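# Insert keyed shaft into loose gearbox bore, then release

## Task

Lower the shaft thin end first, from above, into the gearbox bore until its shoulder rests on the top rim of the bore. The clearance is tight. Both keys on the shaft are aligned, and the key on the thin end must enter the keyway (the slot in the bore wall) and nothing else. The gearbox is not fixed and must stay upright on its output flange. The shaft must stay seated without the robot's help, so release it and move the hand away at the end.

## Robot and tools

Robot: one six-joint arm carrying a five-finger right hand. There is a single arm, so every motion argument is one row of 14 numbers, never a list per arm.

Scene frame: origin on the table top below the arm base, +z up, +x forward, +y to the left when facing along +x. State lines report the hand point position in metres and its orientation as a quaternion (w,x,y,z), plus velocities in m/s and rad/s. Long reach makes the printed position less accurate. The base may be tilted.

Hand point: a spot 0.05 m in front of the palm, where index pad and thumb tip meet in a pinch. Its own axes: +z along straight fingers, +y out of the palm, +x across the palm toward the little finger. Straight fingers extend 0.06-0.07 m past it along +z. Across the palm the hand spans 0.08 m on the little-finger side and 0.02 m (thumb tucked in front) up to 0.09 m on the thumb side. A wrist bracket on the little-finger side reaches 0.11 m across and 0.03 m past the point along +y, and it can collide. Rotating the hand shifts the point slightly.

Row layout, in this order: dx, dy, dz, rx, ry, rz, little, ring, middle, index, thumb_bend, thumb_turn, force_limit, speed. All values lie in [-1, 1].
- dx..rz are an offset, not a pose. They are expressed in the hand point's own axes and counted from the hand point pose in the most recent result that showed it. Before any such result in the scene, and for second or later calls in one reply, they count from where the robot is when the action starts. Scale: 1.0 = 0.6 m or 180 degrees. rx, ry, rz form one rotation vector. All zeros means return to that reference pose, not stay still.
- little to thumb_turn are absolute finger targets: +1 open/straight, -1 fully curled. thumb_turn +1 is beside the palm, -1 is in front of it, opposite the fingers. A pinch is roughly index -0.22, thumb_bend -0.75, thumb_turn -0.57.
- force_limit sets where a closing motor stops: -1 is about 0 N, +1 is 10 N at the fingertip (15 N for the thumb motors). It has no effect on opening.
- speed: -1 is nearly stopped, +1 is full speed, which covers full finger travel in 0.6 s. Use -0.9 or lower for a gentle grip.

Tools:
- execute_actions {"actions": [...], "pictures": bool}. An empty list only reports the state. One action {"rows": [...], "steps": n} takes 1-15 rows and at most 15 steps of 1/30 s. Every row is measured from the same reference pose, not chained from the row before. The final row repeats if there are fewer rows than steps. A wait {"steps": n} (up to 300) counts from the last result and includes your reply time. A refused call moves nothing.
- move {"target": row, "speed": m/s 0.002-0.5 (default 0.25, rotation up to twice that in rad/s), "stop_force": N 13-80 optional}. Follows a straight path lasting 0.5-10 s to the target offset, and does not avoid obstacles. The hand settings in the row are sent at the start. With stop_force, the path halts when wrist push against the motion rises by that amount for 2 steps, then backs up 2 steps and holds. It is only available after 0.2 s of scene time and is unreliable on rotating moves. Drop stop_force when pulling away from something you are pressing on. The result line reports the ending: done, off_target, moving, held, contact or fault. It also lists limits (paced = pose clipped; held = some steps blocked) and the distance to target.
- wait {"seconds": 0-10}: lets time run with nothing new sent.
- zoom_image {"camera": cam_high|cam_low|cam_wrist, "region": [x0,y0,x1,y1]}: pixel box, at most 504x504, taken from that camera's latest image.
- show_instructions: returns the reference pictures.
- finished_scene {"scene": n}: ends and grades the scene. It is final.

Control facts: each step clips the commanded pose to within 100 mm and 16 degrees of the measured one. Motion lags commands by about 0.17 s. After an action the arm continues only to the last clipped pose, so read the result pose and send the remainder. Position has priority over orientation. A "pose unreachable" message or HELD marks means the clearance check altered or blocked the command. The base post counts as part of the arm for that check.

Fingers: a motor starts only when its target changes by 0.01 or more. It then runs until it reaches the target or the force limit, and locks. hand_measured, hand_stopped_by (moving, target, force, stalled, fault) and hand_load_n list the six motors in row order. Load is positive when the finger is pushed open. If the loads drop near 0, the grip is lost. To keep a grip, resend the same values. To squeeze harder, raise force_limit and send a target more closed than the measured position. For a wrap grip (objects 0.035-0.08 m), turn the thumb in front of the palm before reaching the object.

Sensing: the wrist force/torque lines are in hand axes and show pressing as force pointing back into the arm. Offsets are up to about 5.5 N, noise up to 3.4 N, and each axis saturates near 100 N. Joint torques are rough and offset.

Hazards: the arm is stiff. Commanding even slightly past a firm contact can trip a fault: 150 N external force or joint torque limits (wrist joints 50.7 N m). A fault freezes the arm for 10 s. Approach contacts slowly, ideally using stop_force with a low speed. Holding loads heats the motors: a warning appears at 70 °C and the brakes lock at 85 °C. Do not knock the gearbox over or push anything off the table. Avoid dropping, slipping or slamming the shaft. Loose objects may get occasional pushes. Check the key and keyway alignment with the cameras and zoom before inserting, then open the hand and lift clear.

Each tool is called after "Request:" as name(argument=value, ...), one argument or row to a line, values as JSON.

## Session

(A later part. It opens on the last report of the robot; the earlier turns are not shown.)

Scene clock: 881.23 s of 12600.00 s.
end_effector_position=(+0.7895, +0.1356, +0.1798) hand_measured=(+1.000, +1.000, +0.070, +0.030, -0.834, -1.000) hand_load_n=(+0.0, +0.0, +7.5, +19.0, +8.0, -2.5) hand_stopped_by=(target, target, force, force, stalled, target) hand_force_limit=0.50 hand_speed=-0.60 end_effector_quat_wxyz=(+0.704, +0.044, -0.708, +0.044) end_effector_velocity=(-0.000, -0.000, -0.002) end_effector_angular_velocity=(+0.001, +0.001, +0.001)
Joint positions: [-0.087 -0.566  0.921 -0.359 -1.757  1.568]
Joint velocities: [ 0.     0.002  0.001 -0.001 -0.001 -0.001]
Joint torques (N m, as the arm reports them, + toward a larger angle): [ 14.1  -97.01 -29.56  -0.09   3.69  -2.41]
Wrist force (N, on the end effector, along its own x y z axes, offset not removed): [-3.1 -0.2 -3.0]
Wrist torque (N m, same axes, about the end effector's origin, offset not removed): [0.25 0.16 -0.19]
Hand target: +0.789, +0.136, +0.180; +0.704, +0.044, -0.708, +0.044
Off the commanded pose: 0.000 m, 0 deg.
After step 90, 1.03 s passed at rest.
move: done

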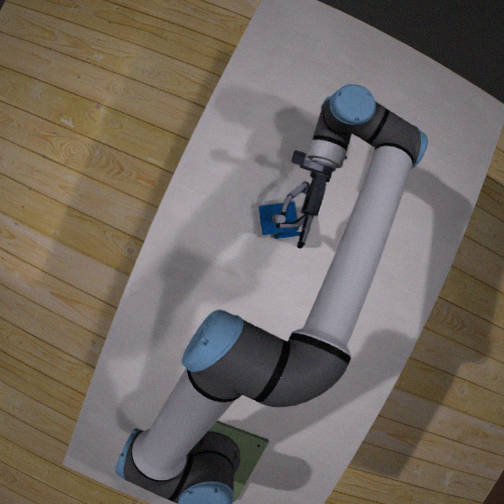

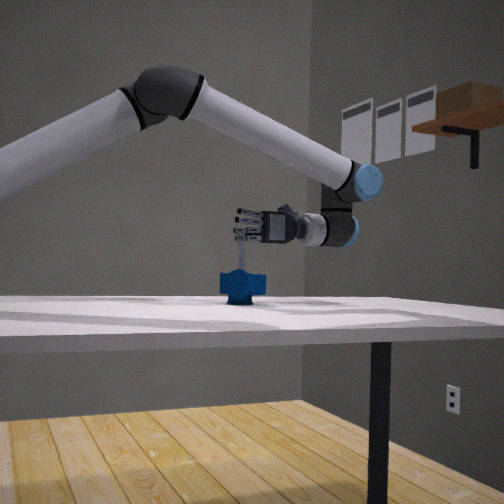

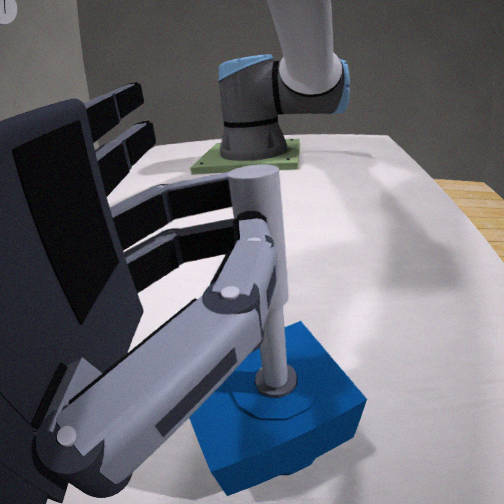

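Request:
move(
  target=[-0.015,0,0,0,0,0,1,1,-0.45,-0.35,-0.85,-1,0.5,-0.6],
  speed=0.003,
  stop_force=13,
)

Request:
zoom_image(
  camera="cam_wrist",
  region=[240,340,320,420],
)

Scene clock: 885.23 s of 12600.00 s.
end_effector_position=(+0.7895, +0.1356, +0.1759) hand_measured=(+1.000, +1.000, +0.070, +0.030, -0.834, -1.000) hand_load_n=(+0.0, +0.0, +8.0, +19.0, +8.0, -4.5) hand_stopped_by=(target, target, force, force, stalled, target) hand_force_limit=0.50 hand_speed=-0.60 end_effector_quat_wxyz=(+0.704, +0.044, -0.708, +0.044) end_effector_velocity=(+0.001, -0.001, -0.000) end_effector_angular_velocity=(-0.000, -0.001, -0.001)
Joint positions: [-0.087 -0.564  0.923 -0.363 -1.757  1.568]
Joint velocities: [-0.001  0.001 -0.001 -0.     0.     0.   ]
Joint torques (N m, as the arm reports them, + toward a larger angle): [  14.57 -111.15  -31.47   -2.75    2.97   -2.06]
Wrist force (N, on the end effector, along its own x y z axes, offset not removed): [23.6 0.1 0.0]
Wrist torque (N m, same axes, about the end effector's origin, offset not removed): [0.11 0.08 0.13]
Hand target: +0.789, +0.136, +0.176; +0.704, +0.044, -0.708, +0.044
Off the commanded pose: 0.005 m, 0 deg.
move: contact

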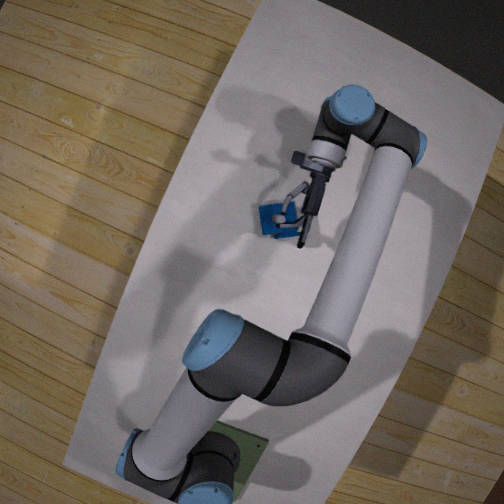

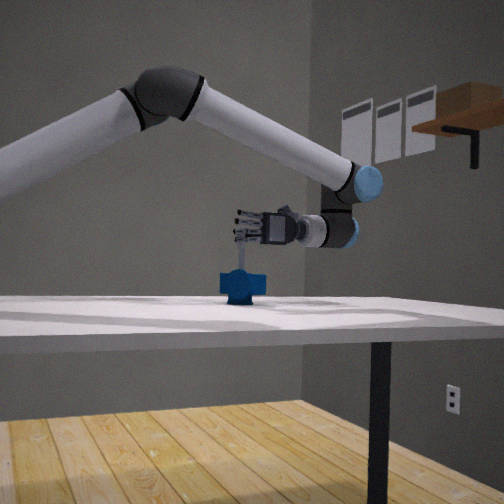

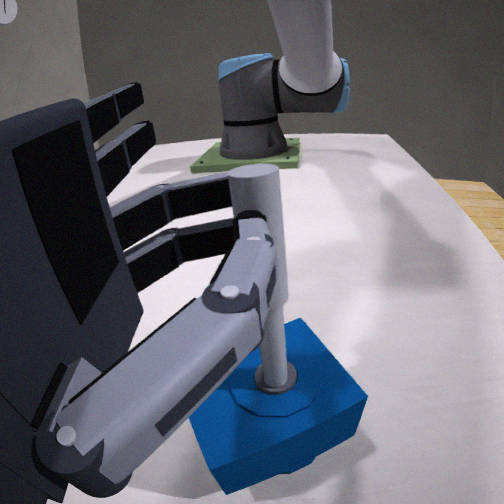

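Region (240, 340, 320, 420) of cam_wrist's 504x504 image, scaled by 6.300, with more detail than that image has.

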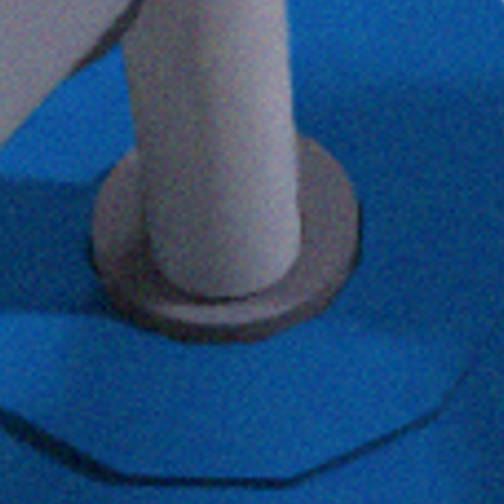

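Request:
move(
  target=[0.004,0,0,0,0,0,1,1,-0.45,-0.35,-0.85,-1,0.5,-0.6],
  speed=0.006,
)

Request:
move(
  target=[0,0,0.004,0,0,0,1,1,-0.45,-0.35,-0.85,-1,0.5,-0.6],
  speed=0.006,
)

Request:
zoom_image(
  camera="cam_wrist",
  region=[240,340,320,420],
)

Scene clock: 891.50 s of 12600.00 s.
end_effector_position=(+0.7895, +0.1356, +0.1782) hand_measured=(+1.000, +1.000, +0.070, +0.030, -0.834, -1.000) hand_load_n=(+0.0, +0.0, +7.5, +19.0, +8.0, -2.5) hand_stopped_by=(target, target, force, force, stalled, target) hand_force_limit=0.50 hand_speed=-0.60 end_effector_quat_wxyz=(+0.704, +0.044, -0.708, +0.044) end_effector_velocity=(-0.001, +0.000, +0.001) end_effector_angular_velocity=(+0.000, +0.002, -0.001)
Joint positions: [-0.087 -0.565  0.922 -0.361 -1.757  1.568]
Joint velocities: [ 0.    -0.001  0.001  0.002  0.001 -0.   ]
Joint torques (N m, as the arm reports them, + toward a larger angle): [  15.22 -134.92  -50.28    4.51    2.97   -2.3 ]
Wrist force (N, on the end effector, along its own x y z axes, offset not removed): [-6.4 -0.4 -4.6]
Wrist torque (N m, same axes, about the end effector's origin, offset not removed): [0.18 0.98 -0.46]
Hand target: +0.789, +0.136, +0.178; +0.704, +0.044, -0.708, +0.044
Off the commanded pose: 0.000 m, 0 deg.
After step 90, 2.57 s passed at rest.
move: done

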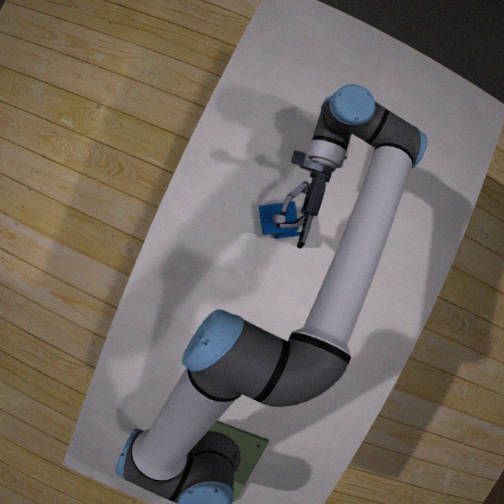

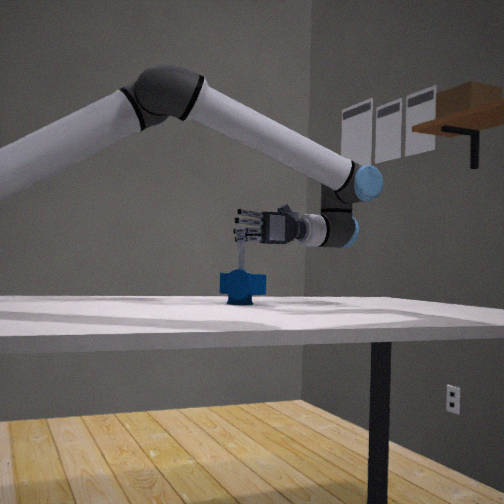

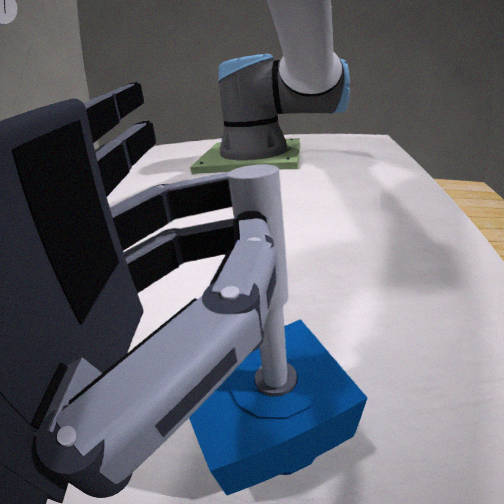

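Scene clock: 892.20 s of 12600.00 s.
end_effector_position=(+0.7872, +0.1354, +0.1782) hand_measured=(+1.000, +1.000, +0.070, +0.030, -0.834, -1.000) hand_load_n=(+0.0, +0.0, +7.5, +19.0, +8.0, -2.5) hand_stopped_by=(target, target, force, force, stalled, target) hand_force_limit=0.50 hand_speed=-0.60 end_effector_quat_wxyz=(+0.704, +0.044, -0.708, +0.044) end_effector_velocity=(-0.001, -0.000, -0.000) end_effector_angular_velocity=(+0.001, -0.002, -0.000)
Joint positions: [-0.088 -0.57   0.931 -0.365 -1.758  1.568]
Joint velocities: [-0.    -0.002  0.004 -0.004  0.    -0.001]
Joint torques (N m, as the arm reports them, + toward a larger angle): [ -19.12 -134.28  -29.39    0.63   -3.09   -1.68]
Wrist force (N, on the end effector, along its own x y z axes, offset not removed): [-2.2 3.6 -5.3]
Wrist torque (N m, same axes, about the end effector's origin, offset not removed): [0.98 0.17 0.03]
Hand target: +0.787, +0.135, +0.178; +0.704, +0.044, -0.708, +0.044
Off the commanded pose: 0.000 m, 0 deg.
move: done

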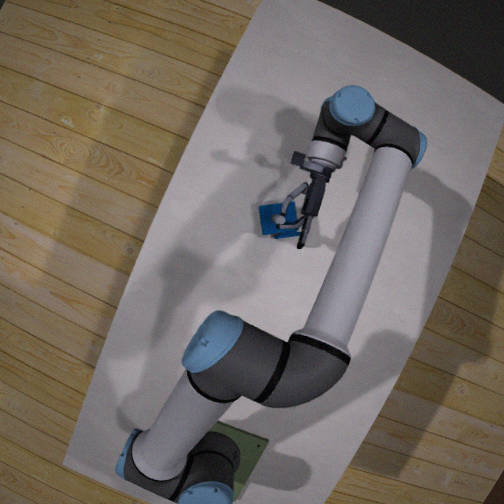

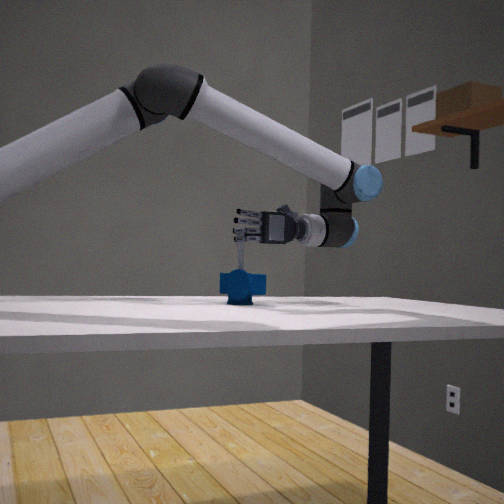

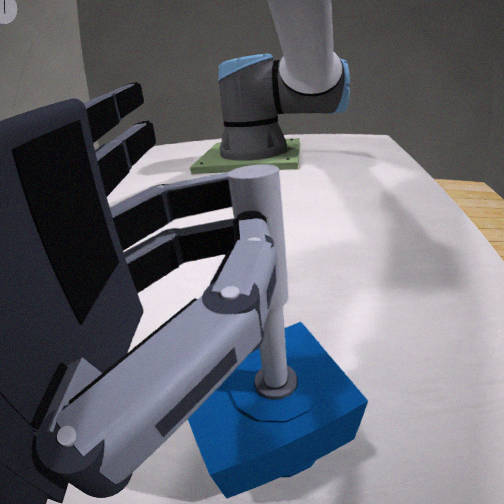

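Region (240, 340, 320, 420) of cam_wrist's 504x504 image, scaled by 6.300, with more detail than that image has.

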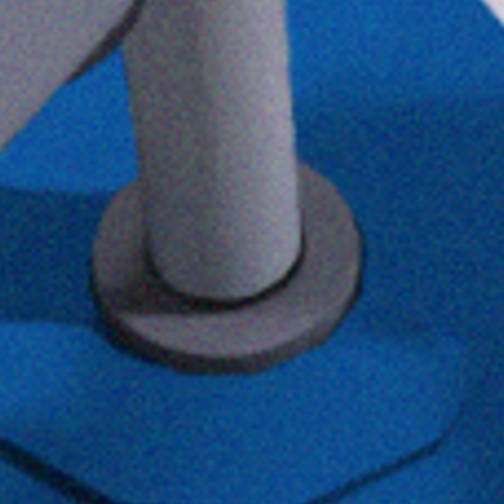

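Request:
move(
  target=[-0.015,0,0,0,0,0,1,1,-0.45,-0.35,-0.85,-1,0.5,-0.6],
  speed=0.003,
  stop_force=13,
)

Request:
zoom_image(
  camera="cam_wrist",
  region=[240,340,320,420],
)

Scene clock: 896.50 s of 12600.00 s.
end_effector_position=(+0.7871, +0.1353, +0.1744) hand_measured=(+1.000, +1.000, +0.070, +0.030, -0.834, -1.000) hand_load_n=(+0.0, +0.0, +7.5, +20.0, +7.5, -4.0) hand_stopped_by=(target, target, force, force, stalled, target) hand_force_limit=0.50 hand_speed=-0.60 end_effector_quat_wxyz=(+0.704, +0.044, -0.708, +0.044) end_effector_velocity=(-0.001, +0.000, -0.000) end_effector_angular_velocity=(-0.000, +0.002, +0.000)
Joint positions: [-0.088 -0.567  0.933 -0.369 -1.758  1.568]
Joint velocities: [0.    0.    0.001 0.001 0.    0.   ]
Joint torques (N m, as the arm reports them, + toward a larger angle): [ -10.59 -111.49  -31.79   -2.51   -1.04   -1.9 ]
Wrist force (N, on the end effector, along its own x y z axes, offset not removed): [15.4 0.8 0.1]
Wrist torque (N m, same axes, about the end effector's origin, offset not removed): [0.59 1.49 -0.35]
Hand target: +0.787, +0.135, +0.175; +0.704, +0.044, -0.708, +0.044
Off the commanded pose: 0.005 m, 0 deg.
move: contact

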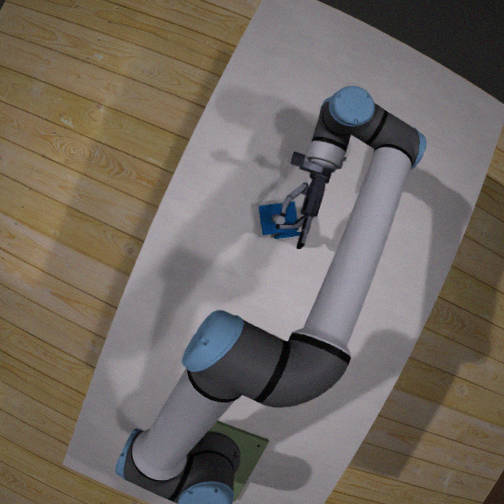

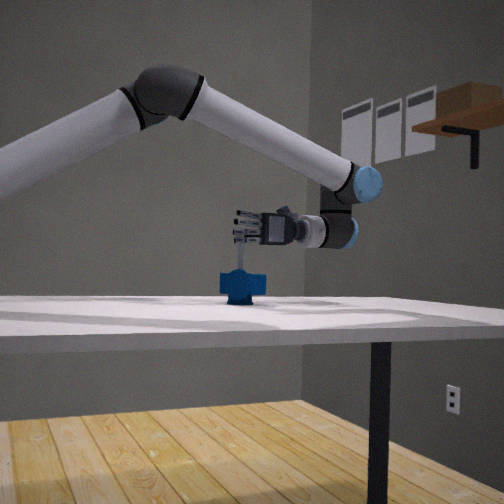

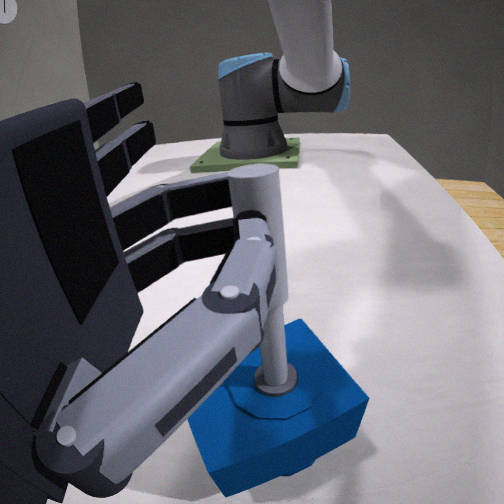

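Region (240, 340, 320, 420) of cam_wrist's 504x504 image, scaled by 6.300, with more detail than that image has.

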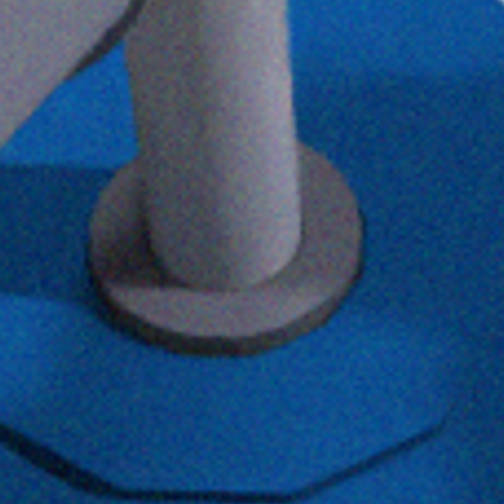

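Request:
move(
  target=[-0.008,0,0,0,0,0,1,1,-0.45,-0.35,-0.85,-1,0.5,-0.6],
  speed=0.003,
  stop_force=14,
)

Scene clock: 902.27 s of 12600.00 s.
end_effector_position=(+0.7871, +0.1353, +0.1737) hand_measured=(+1.000, +1.000, +0.070, +0.030, -0.834, -1.000) hand_load_n=(+0.0, +0.0, +7.5, +20.0, +7.5, -7.0) hand_stopped_by=(target, target, force, force, stalled, target) hand_force_limit=0.50 hand_speed=-0.60 end_effector_quat_wxyz=(+0.704, +0.044, -0.708, +0.044) end_effector_velocity=(-0.001, +0.001, -0.000) end_effector_angular_velocity=(+0.001, +0.003, -0.002)
Joint positions: [-0.088 -0.567  0.933 -0.37  -1.758  1.568]
Joint velocities: [-0.    -0.     0.001  0.001  0.002 -0.   ]
Joint torques (N m, as the arm reports them, + toward a larger angle): [  -9.29 -113.95  -36.09   -2.77   -0.54   -2.3 ]
Wrist force (N, on the end effector, along its own x y z axes, offset not removed): [25.2 -0.2 -1.2]
Wrist torque (N m, same axes, about the end effector's origin, offset not removed): [0.47 0.96 -0.21]
Hand target: +0.787, +0.135, +0.174; +0.704, +0.044, -0.708, +0.044
Off the commanded pose: 0.004 m, 0 deg.
After step 90, 2.07 s passed at rest.
move: contact

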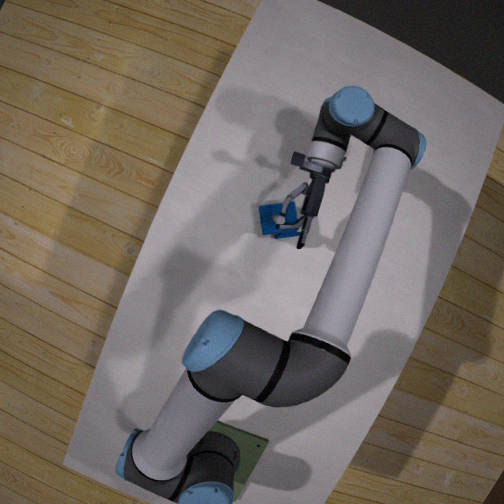

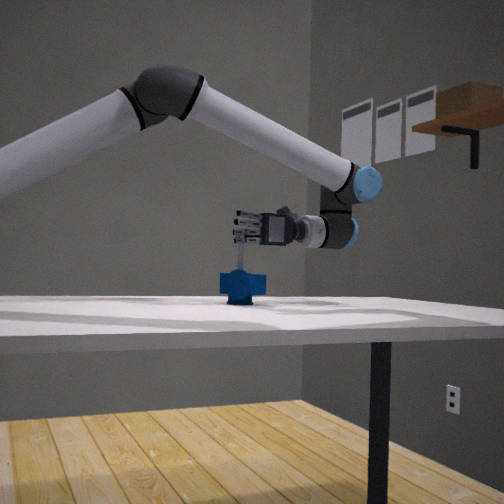

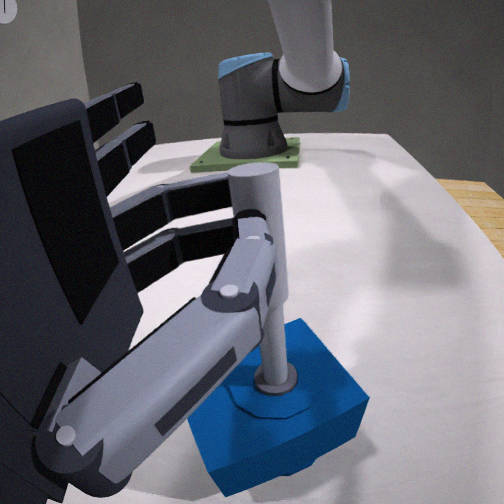

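Request:
move(
  target=[0.00175,-0.0018,0.0013,-0.05,0,0,1,1,-0.45,-0.35,-0.85,-1,0.5,-0.6],
  speed=0.008,
)

Scene clock: 920.47 s of 12600.00 s.
end_effector_position=(+0.7864, +0.1342, +0.1748) hand_measured=(+1.000, +1.000, +0.070, +0.030, -0.834, -1.000) hand_load_n=(+0.0, +0.0, +6.5, +19.0, +8.0, -4.5) hand_stopped_by=(target, target, force, force, stalled, target) hand_force_limit=0.50 hand_speed=-0.60 end_effector_quat_wxyz=(+0.705, -0.012, -0.709, -0.011) end_effector_velocity=(+0.000, +0.000, -0.001) end_effector_angular_velocity=(+0.000, -0.000, -0.003)
Joint positions: [-0.13  -0.589  0.976 -0.39  -1.643  1.568]
Joint velocities: [-0.001  0.     0.001 -0.002  0.003 -0.   ]
Joint torques (N m, as the arm reports them, + toward a larger angle): [ -21.41 -135.12  -28.6     0.4     3.42   -4.06]
Wrist force (N, on the end effector, along its own x y z axes, offset not removed): [-3.5 -0.4 -8.0]
Wrist torque (N m, same axes, about the end effector's origin, offset not removed): [0.62 0.33 -0.14]
Hand target: +0.786, +0.134, +0.175; +0.705, -0.012, -0.709, -0.011
Off the commanded pose: 0.000 m, 0 deg.
After step 90, 5.17 s passed at rest.
move: done

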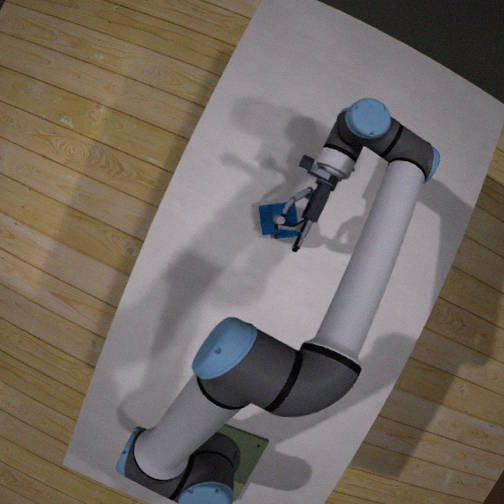

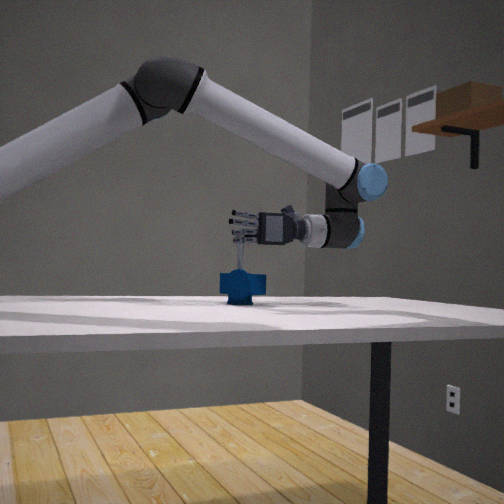

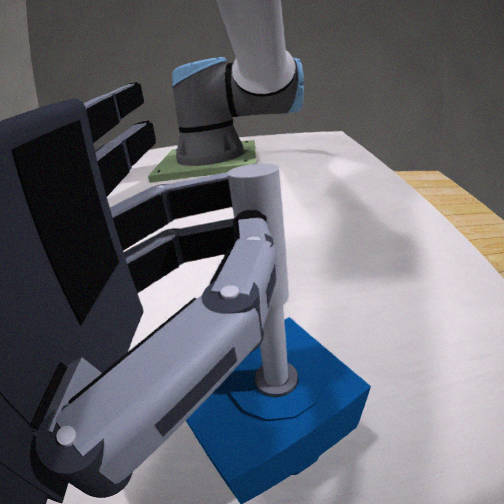

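Request:
move(
  target=[-0.012,0,0,0,0,0,1,1,-0.45,-0.35,-0.85,-1,0.5,-0.6],
  speed=0.003,
  stop_force=15,
)

Scene clock: 923.43 s of 12600.00 s.
end_effector_position=(+0.7864, +0.1341, +0.1726) hand_measured=(+1.000, +1.000, +0.070, +0.030, -0.834, -1.000) hand_load_n=(+0.0, +0.0, +7.0, +19.5, +7.5, -7.0) hand_stopped_by=(target, target, force, force, stalled, target) hand_force_limit=0.50 hand_speed=-0.60 end_effector_quat_wxyz=(+0.705, -0.012, -0.709, -0.011) end_effector_velocity=(-0.000, +0.000, +0.000) end_effector_angular_velocity=(+0.000, +0.003, +0.002)
Joint positions: [-0.13  -0.588  0.977 -0.393 -1.643  1.568]
Joint velocities: [ 0.     0.001 -0.001  0.003 -0.001 -0.   ]
Joint torques (N m, as the arm reports them, + toward a larger angle): [ -10.96 -107.07  -29.78   -3.02   -1.26   -1.95]
Wrist force (N, on the end effector, along its own x y z axes, offset not removed): [20.7 6.2 0.9]
Wrist torque (N m, same axes, about the end effector's origin, offset not removed): [1.26 0.97 -0.16]
Hand target: +0.786, +0.134, +0.173; +0.705, -0.012, -0.709, -0.011
Off the commanded pose: 0.005 m, 0 deg.
move: contact

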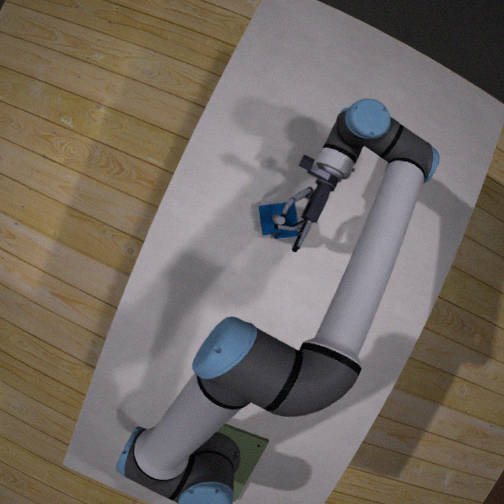

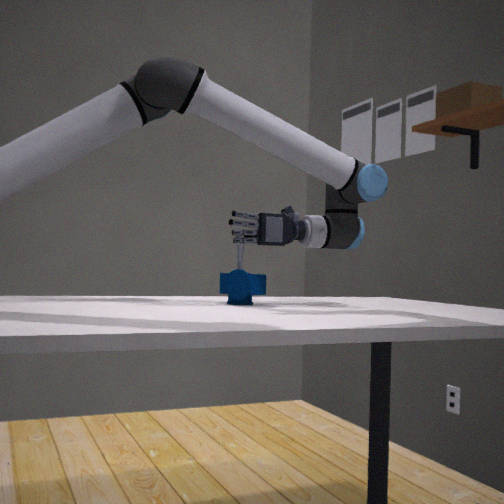

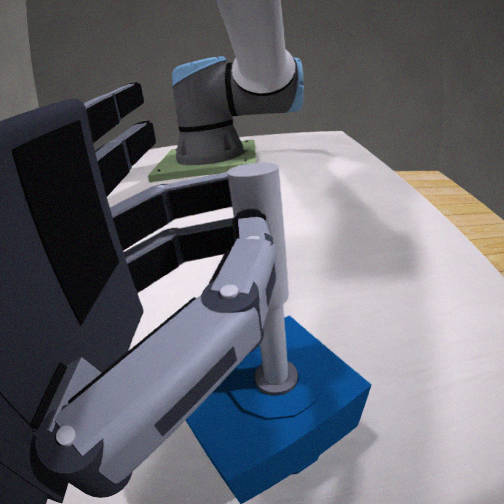

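Request:
execute_actions(
  actions=[],
)

Scene clock: 937.73 s of 12600.00 s.
end_effector_position=(+0.7864, +0.1341, +0.1729) hand_measured=(+1.000, +1.000, +0.070, +0.030, -0.834, -1.000) hand_load_n=(+0.0, +0.0, +7.0, +19.5, +7.5, -6.0) hand_stopped_by=(target, target, force, force, stalled, target) hand_force_limit=0.50 hand_speed=-0.60 end_effector_quat_wxyz=(+0.705, -0.012, -0.709, -0.011) end_effector_velocity=(+0.001, +0.000, +0.000) end_effector_angular_velocity=(-0.001, -0.003, +0.000)
Joint positions: [-0.13  -0.588  0.977 -0.392 -1.643  1.568]
Joint velocities: [ 0.    -0.    -0.001 -0.001  0.     0.   ]
Joint torques (N m, as the arm reports them, + toward a larger angle): [ -10.15 -120.53  -45.82    0.38    3.67    0.38]
Wrist force (N, on the end effector, along its own x y z axes, offset not removed): [15.4 -3.3 2.6]
Wrist torque (N m, same axes, about the end effector's origin, offset not removed): [-0.19 0.29 -0.17]
Hand target: +0.786, +0.134, +0.173; +0.705, -0.012, -0.709, -0.011
Off the commanded pose: 0.005 m, 0 deg.
Steps of this call (steps 1 to 90: nothing new was sent; then 11.30 s passed at rest). Readings (end_effector_position | what the end effector reports):
1: (+0.7864, +0.1341, +0.1726) | hand_measured=(+1.000, +1.000, +0.070, +0.030, -0.834, -1.000) hand_load_n=(+0.0, +0.0, +7.0, +19.5, +7.5, -7.0) hand_stopped_by=(target, target, force, force, stalled, target) hand_force_limit=0.50 hand_speed=-0.60
2: (+0.7864, +0.1341, +0.1726) | hand_measured=(+1.000, +1.000, +0.070, +0.030, -0.834, -1.000) hand_load_n=(+0.0, +0.0, +7.0, +19.5, +7.5, -7.0) hand_stopped_by=(target, target, force, force, stalled, target) hand_force_limit=0.50 hand_speed=-0.60
4: (+0.7864, +0.1341, +0.1727) | hand_measured=(+1.000, +1.000, +0.070, +0.030, -0.834, -1.000) hand_load_n=(+0.0, +0.0, +7.0, +19.5, +7.5, -7.0) hand_stopped_by=(target, target, force, force, stalled, target) hand_force_limit=0.50 hand_speed=-0.60
8: (+0.7864, +0.1341, +0.1728) | hand_measured=(+1.000, +1.000, +0.070, +0.030, -0.834, -1.000) hand_load_n=(+0.0, +0.0, +7.0, +19.5, +7.5, -6.5) hand_stopped_by=(target, target, force, force, stalled, target) hand_force_limit=0.50 hand_speed=-0.60
90: the state above

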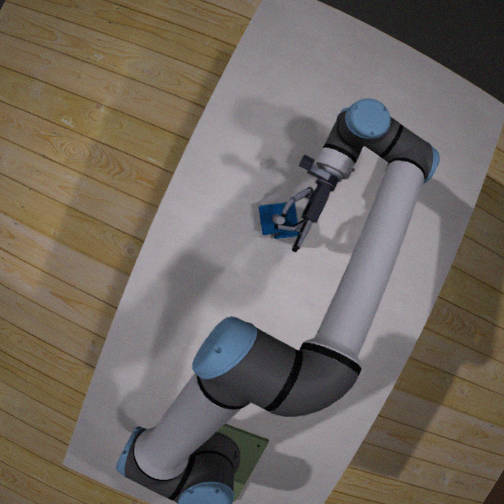

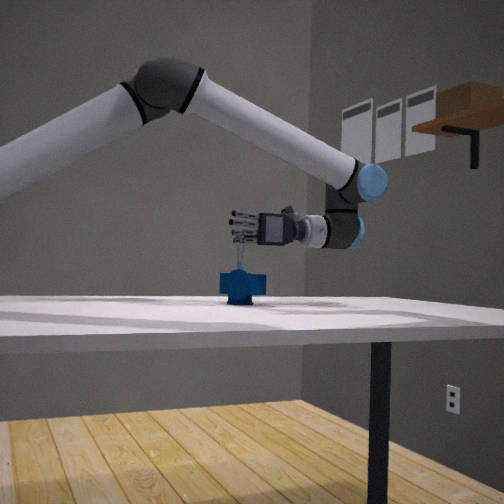

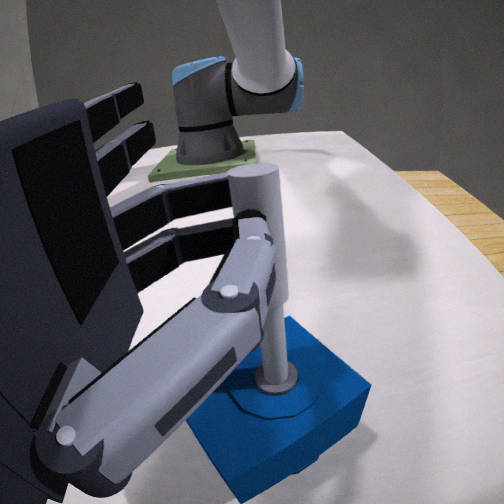

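Request:
move(
  target=[0.001,-0.0007,0.0005,-0.02,0,0,1,1,-0.45,-0.35,-0.85,-1,0.5,-0.6],
  speed=0.008,
)

Scene clock: 944.70 s of 12600.00 s.
end_effector_position=(+0.7861, +0.1337, +0.1735) hand_measured=(+1.000, +1.000, +0.070, +0.030, -0.832, -1.000) hand_load_n=(+0.0, +0.0, +6.0, +18.5, +11.5, -3.5) hand_stopped_by=(target, target, force, force, stalled, target) hand_force_limit=0.50 hand_speed=-0.60 end_effector_quat_wxyz=(+0.704, -0.034, -0.708, -0.034) end_effector_velocity=(+0.001, -0.000, +0.000) end_effector_angular_velocity=(-0.001, -0.003, -0.003)
Joint positions: [-0.147 -0.599  0.998 -0.402 -1.597  1.568]
Joint velocities: [-0.001 -0.001  0.    -0.001  0.002  0.001]
Joint torques (N m, as the arm reports them, + toward a larger angle): [ -19.85 -140.4   -30.03    1.13    3.69    1.57]
Wrist force (N, on the end effector, along its own x y z axes, offset not removed): [-2.9 0.0 -2.3]
Wrist torque (N m, same axes, about the end effector's origin, offset not removed): [0.19 -0.54 0.10]
Hand target: +0.786, +0.134, +0.174; +0.704, -0.034, -0.708, -0.034
Off the commanded pose: 0.000 m, 0 deg.
move: done

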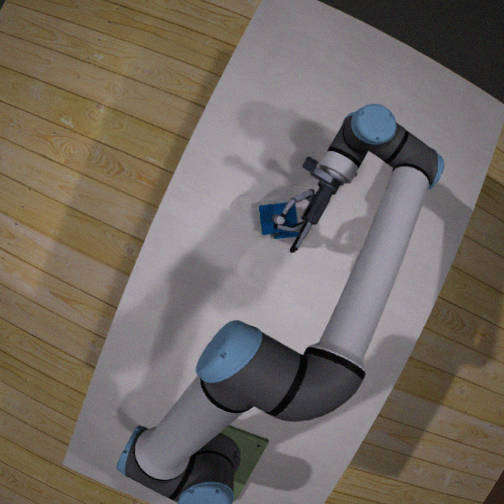

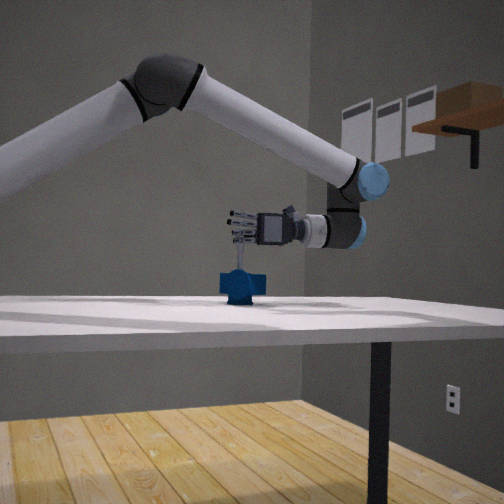

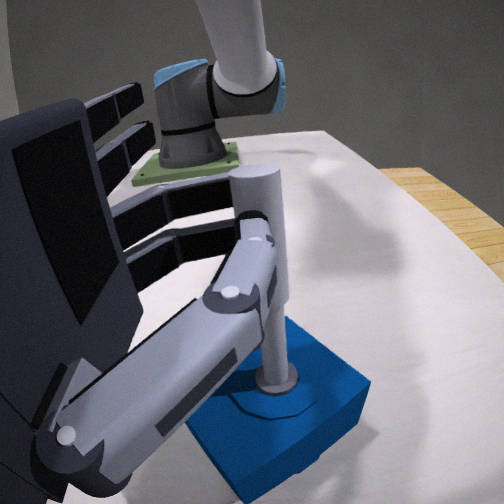

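Request:
move(
  target=[-0.02,0,0,0,0,0,1,1,-0.45,-0.35,-0.85,-1,0.5,-0.6],
  speed=0.004,
  stop_force=22,
)

Scene clock: 947.97 s of 12600.00 s.
end_effector_position=(+0.7861, +0.1337, +0.1726) hand_measured=(+1.000, +1.000, +0.070, +0.030, -0.832, -1.000) hand_load_n=(+0.0, +0.0, +6.5, +18.5, +9.5, -5.5) hand_stopped_by=(target, target, force, force, stalled, target) hand_force_limit=0.50 hand_speed=-0.60 end_effector_quat_wxyz=(+0.704, -0.034, -0.708, -0.034) end_effector_velocity=(-0.000, +0.001, +0.001) end_effector_angular_velocity=(+0.001, -0.002, +0.001)
Joint positions: [-0.147 -0.599  0.999 -0.403 -1.597  1.568]
Joint velocities: [ 0.001 -0.002  0.001 -0.001  0.    -0.002]
Joint torques (N m, as the arm reports them, + toward a larger angle): [ -18.32 -115.11  -31.57   -1.86    2.24   -1.89]
Wrist force (N, on the end effector, along its own x y z axes, offset not removed): [20.8 -6.2 -1.1]
Wrist torque (N m, same axes, about the end effector's origin, offset not removed): [-0.61 0.72 -0.23]
Hand target: +0.786, +0.134, +0.173; +0.704, -0.034, -0.708, -0.034
Off the commanded pose: 0.011 m, 0 deg.
move: contact

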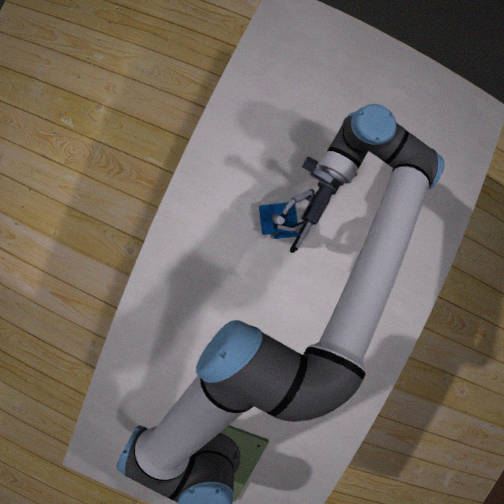

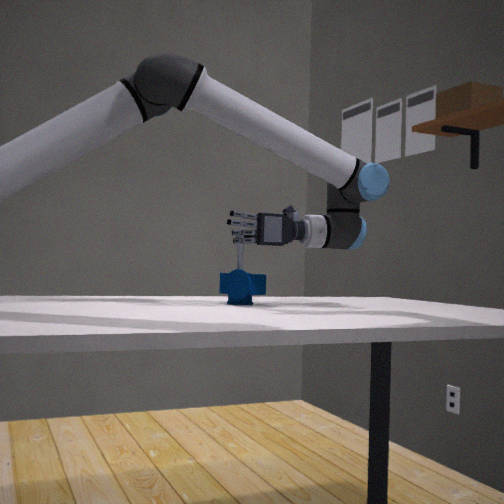

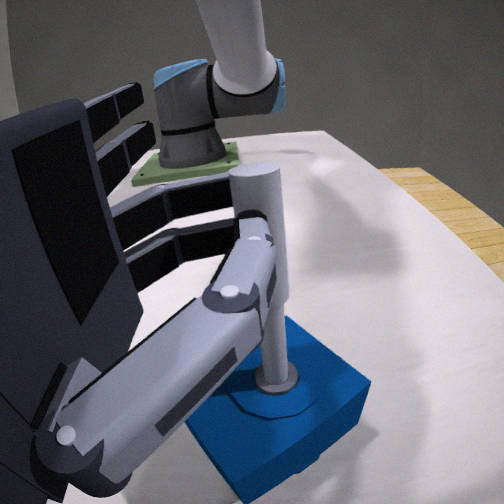

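Request:
zoom_image(
  camera="cam_low",
  region=[200,200,290,310],
)

Request:
zoom_image(
  camera="cam_wrist",
  region=[230,280,330,420],
)

Region (200, 200, 290, 310) of cam_low's 504x504 image, scaled by 4.582, with more detail than that image has; it fills the left 412 columns of this view, and the rest is white.

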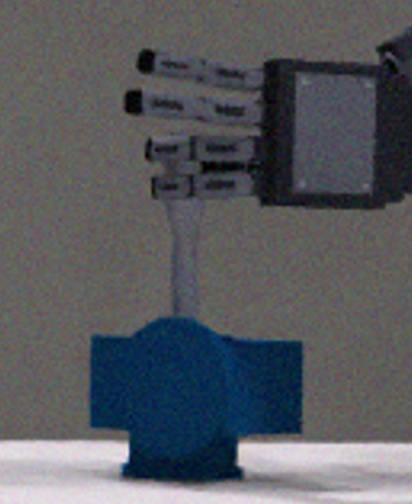

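Region (230, 280, 330, 420) of cam_wrist's 504x504 image, scaled by 3.600, with more detail than that image has; it fills the left 360 columns of this view, and the rest is white.

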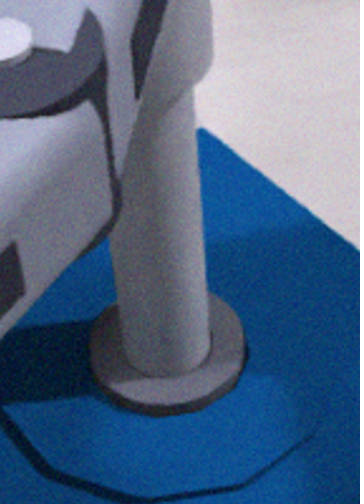

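Request:
move(
  target=[0.0015,-0.0009,0,0,0,0,1,1,-0.45,-0.35,-0.85,-1,0.5,-0.6],
  speed=0.005,
)

Request:
move(
  target=[-0.02,0,0,0,0,0,1,1,-0.45,-0.35,-0.85,-1,0.5,-0.6],
  speed=0.004,
  stop_force=22,
)

Scene clock: 963.27 s of 12600.00 s.
end_effector_position=(+0.7861, +0.1332, +0.1734) hand_measured=(+1.000, +1.000, +0.070, +0.030, -0.832, -1.000) hand_load_n=(+0.0, +0.0, +6.0, +18.5, +9.0, -3.0) hand_stopped_by=(target, target, force, force, stalled, target) hand_force_limit=0.50 hand_speed=-0.60 end_effector_quat_wxyz=(+0.704, -0.034, -0.708, -0.034) end_effector_velocity=(-0.000, -0.001, +0.000) end_effector_angular_velocity=(-0.001, -0.001, -0.000)
Joint positions: [-0.147 -0.599  0.999 -0.403 -1.597  1.568]
Joint velocities: [-0.001 -0.001  0.001 -0.001 -0.001  0.001]
Joint torques (N m, as the arm reports them, + toward a larger angle): [ -23.29 -136.27  -39.55    6.09   -3.26   -1.95]
Wrist force (N, on the end effector, along its own x y z axes, offset not removed): [-4.8 2.2 0.5]
Wrist torque (N m, same axes, about the end effector's origin, offset not removed): [0.09 -0.10 -0.32]
Hand target: +0.786, +0.133, +0.173; +0.704, -0.034, -0.708, -0.034
Off the commanded pose: 0.000 m, 0 deg.
After step 90, 11.60 s passed at rest.
move: done

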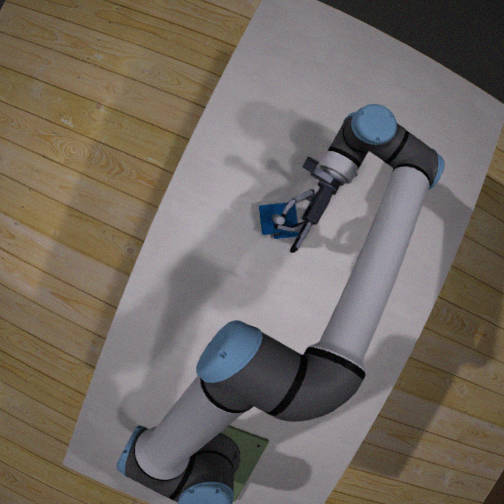

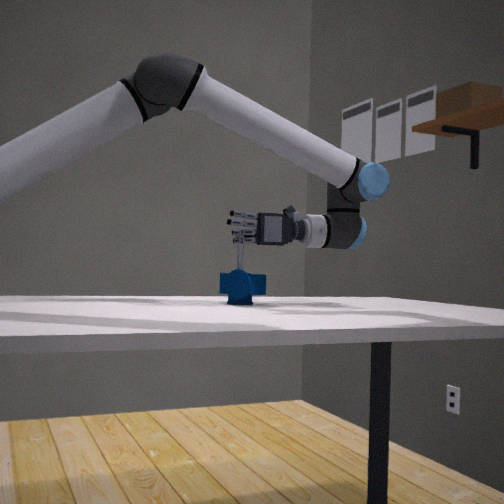

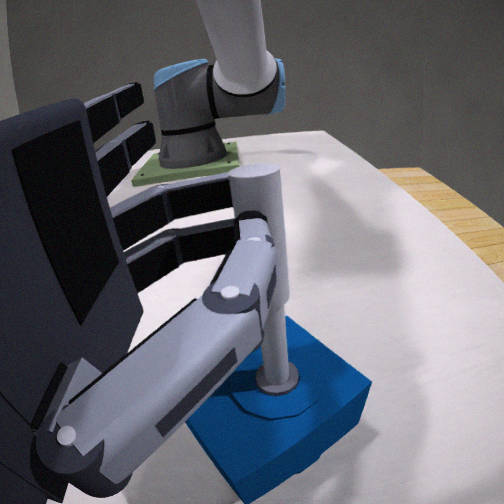

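Scene clock: 963.93 s of 12600.00 s.
end_effector_position=(+0.7860, +0.1332, +0.1724) hand_measured=(+1.000, +1.000, +0.070, +0.030, -0.832, -1.000) hand_load_n=(+0.0, +0.0, +6.5, +18.5, +9.5, -6.5) hand_stopped_by=(target, target, force, force, stalled, target) hand_force_limit=0.50 hand_speed=-0.60 end_effector_quat_wxyz=(+0.704, -0.034, -0.708, -0.034) end_effector_velocity=(+0.000, -0.001, +0.000) end_effector_angular_velocity=(-0.002, -0.000, +0.001)
Joint positions: [-0.147 -0.599  0.999 -0.404 -1.597  1.568]
Joint velocities: [-0.    -0.    -0.     0.    -0.001  0.002]
Joint torques (N m, as the arm reports them, + toward a larger angle): [ -17.86 -116.99  -33.47   -2.21   -2.14   -2.62]
Wrist force (N, on the end effector, along its own x y z axes, offset not removed): [23.6 2.4 -0.3]
Wrist torque (N m, same axes, about the end effector's origin, offset not removed): [0.76 0.30 0.07]
Hand target: +0.786, +0.133, +0.173; +0.704, -0.034, -0.708, -0.034
Off the commanded pose: 0.011 m, 0 deg.
move: contact

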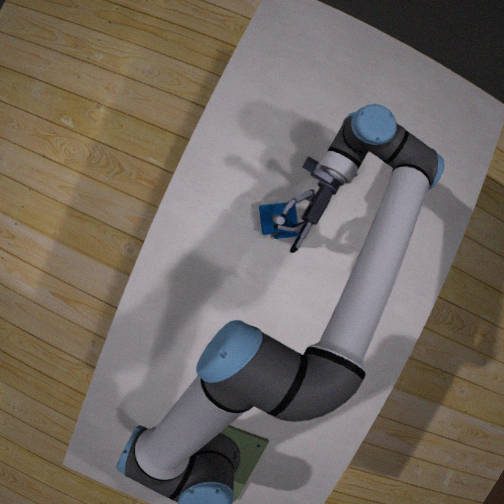

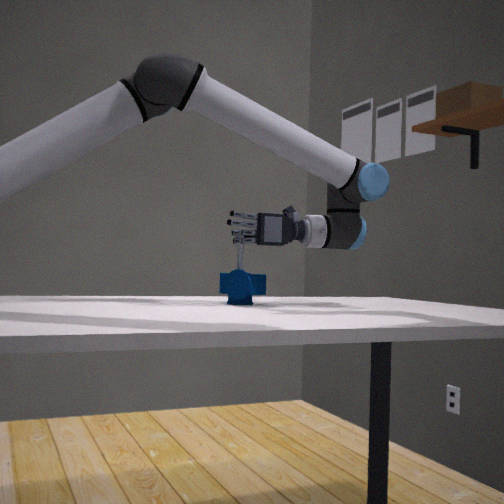

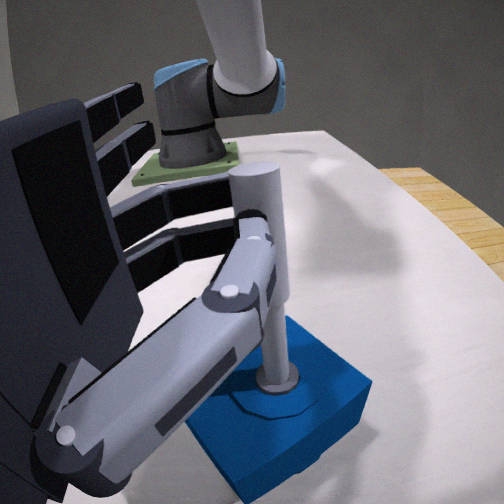

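Request:
move(
  target=[0.0008,0,0.0012,0,0,0,1,1,-0.45,-0.35,-0.85,-1,0.5,-0.6],
  speed=0.002,
)

Scene clock: 979.40 s of 12600.00 s.
end_effector_position=(+0.7854, +0.1333, +0.1728) hand_measured=(+1.000, +1.000, +0.070, +0.030, -0.832, -1.000) hand_load_n=(+0.0, +0.0, +6.0, +17.0, +10.0, -5.5) hand_stopped_by=(target, target, force, force, stalled, target) hand_force_limit=0.50 hand_speed=-0.60 end_effector_quat_wxyz=(+0.704, -0.034, -0.708, -0.034) end_effector_velocity=(-0.000, +0.000, +0.001) end_effector_angular_velocity=(+0.000, -0.001, -0.001)
Joint positions: [-0.147 -0.6    1.001 -0.404 -1.597  1.568]
Joint velocities: [ 0.    -0.002  0.001 -0.     0.001 -0.   ]
Joint torques (N m, as the arm reports them, + toward a larger angle): [ -22.68 -125.41  -26.25   -1.     -1.46   -2.19]
Wrist force (N, on the end effector, along its own x y z axes, offset not removed): [3.5 1.7 -4.3]
Wrist torque (N m, same axes, about the end effector's origin, offset not removed): [0.17 0.57 -0.12]
Hand target: +0.785, +0.133, +0.173; +0.704, -0.034, -0.708, -0.034
Off the commanded pose: 0.000 m, 0 deg.
After step 90, 11.77 s passed at rest.
move: done

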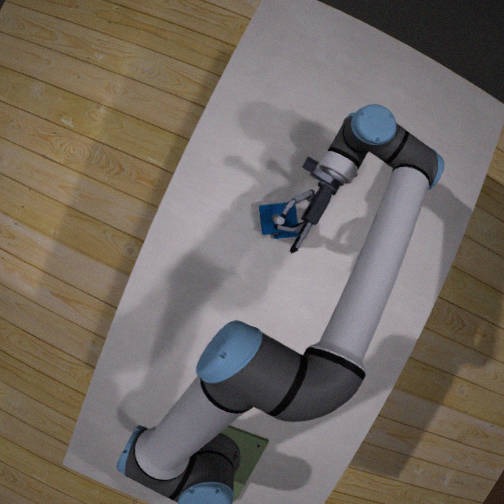

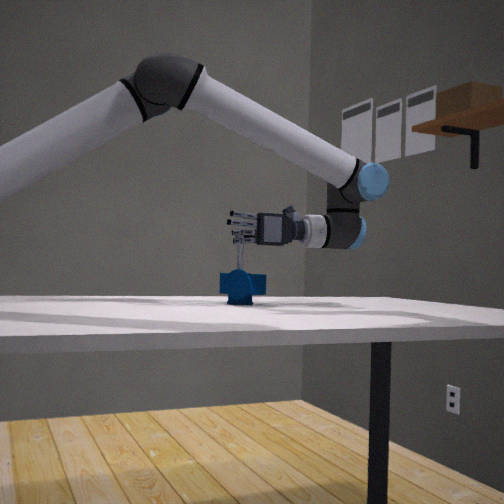

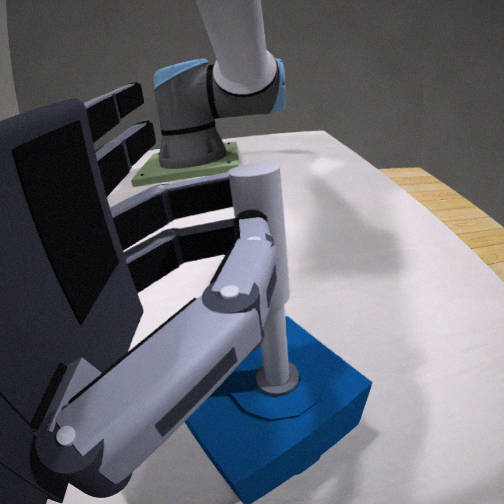

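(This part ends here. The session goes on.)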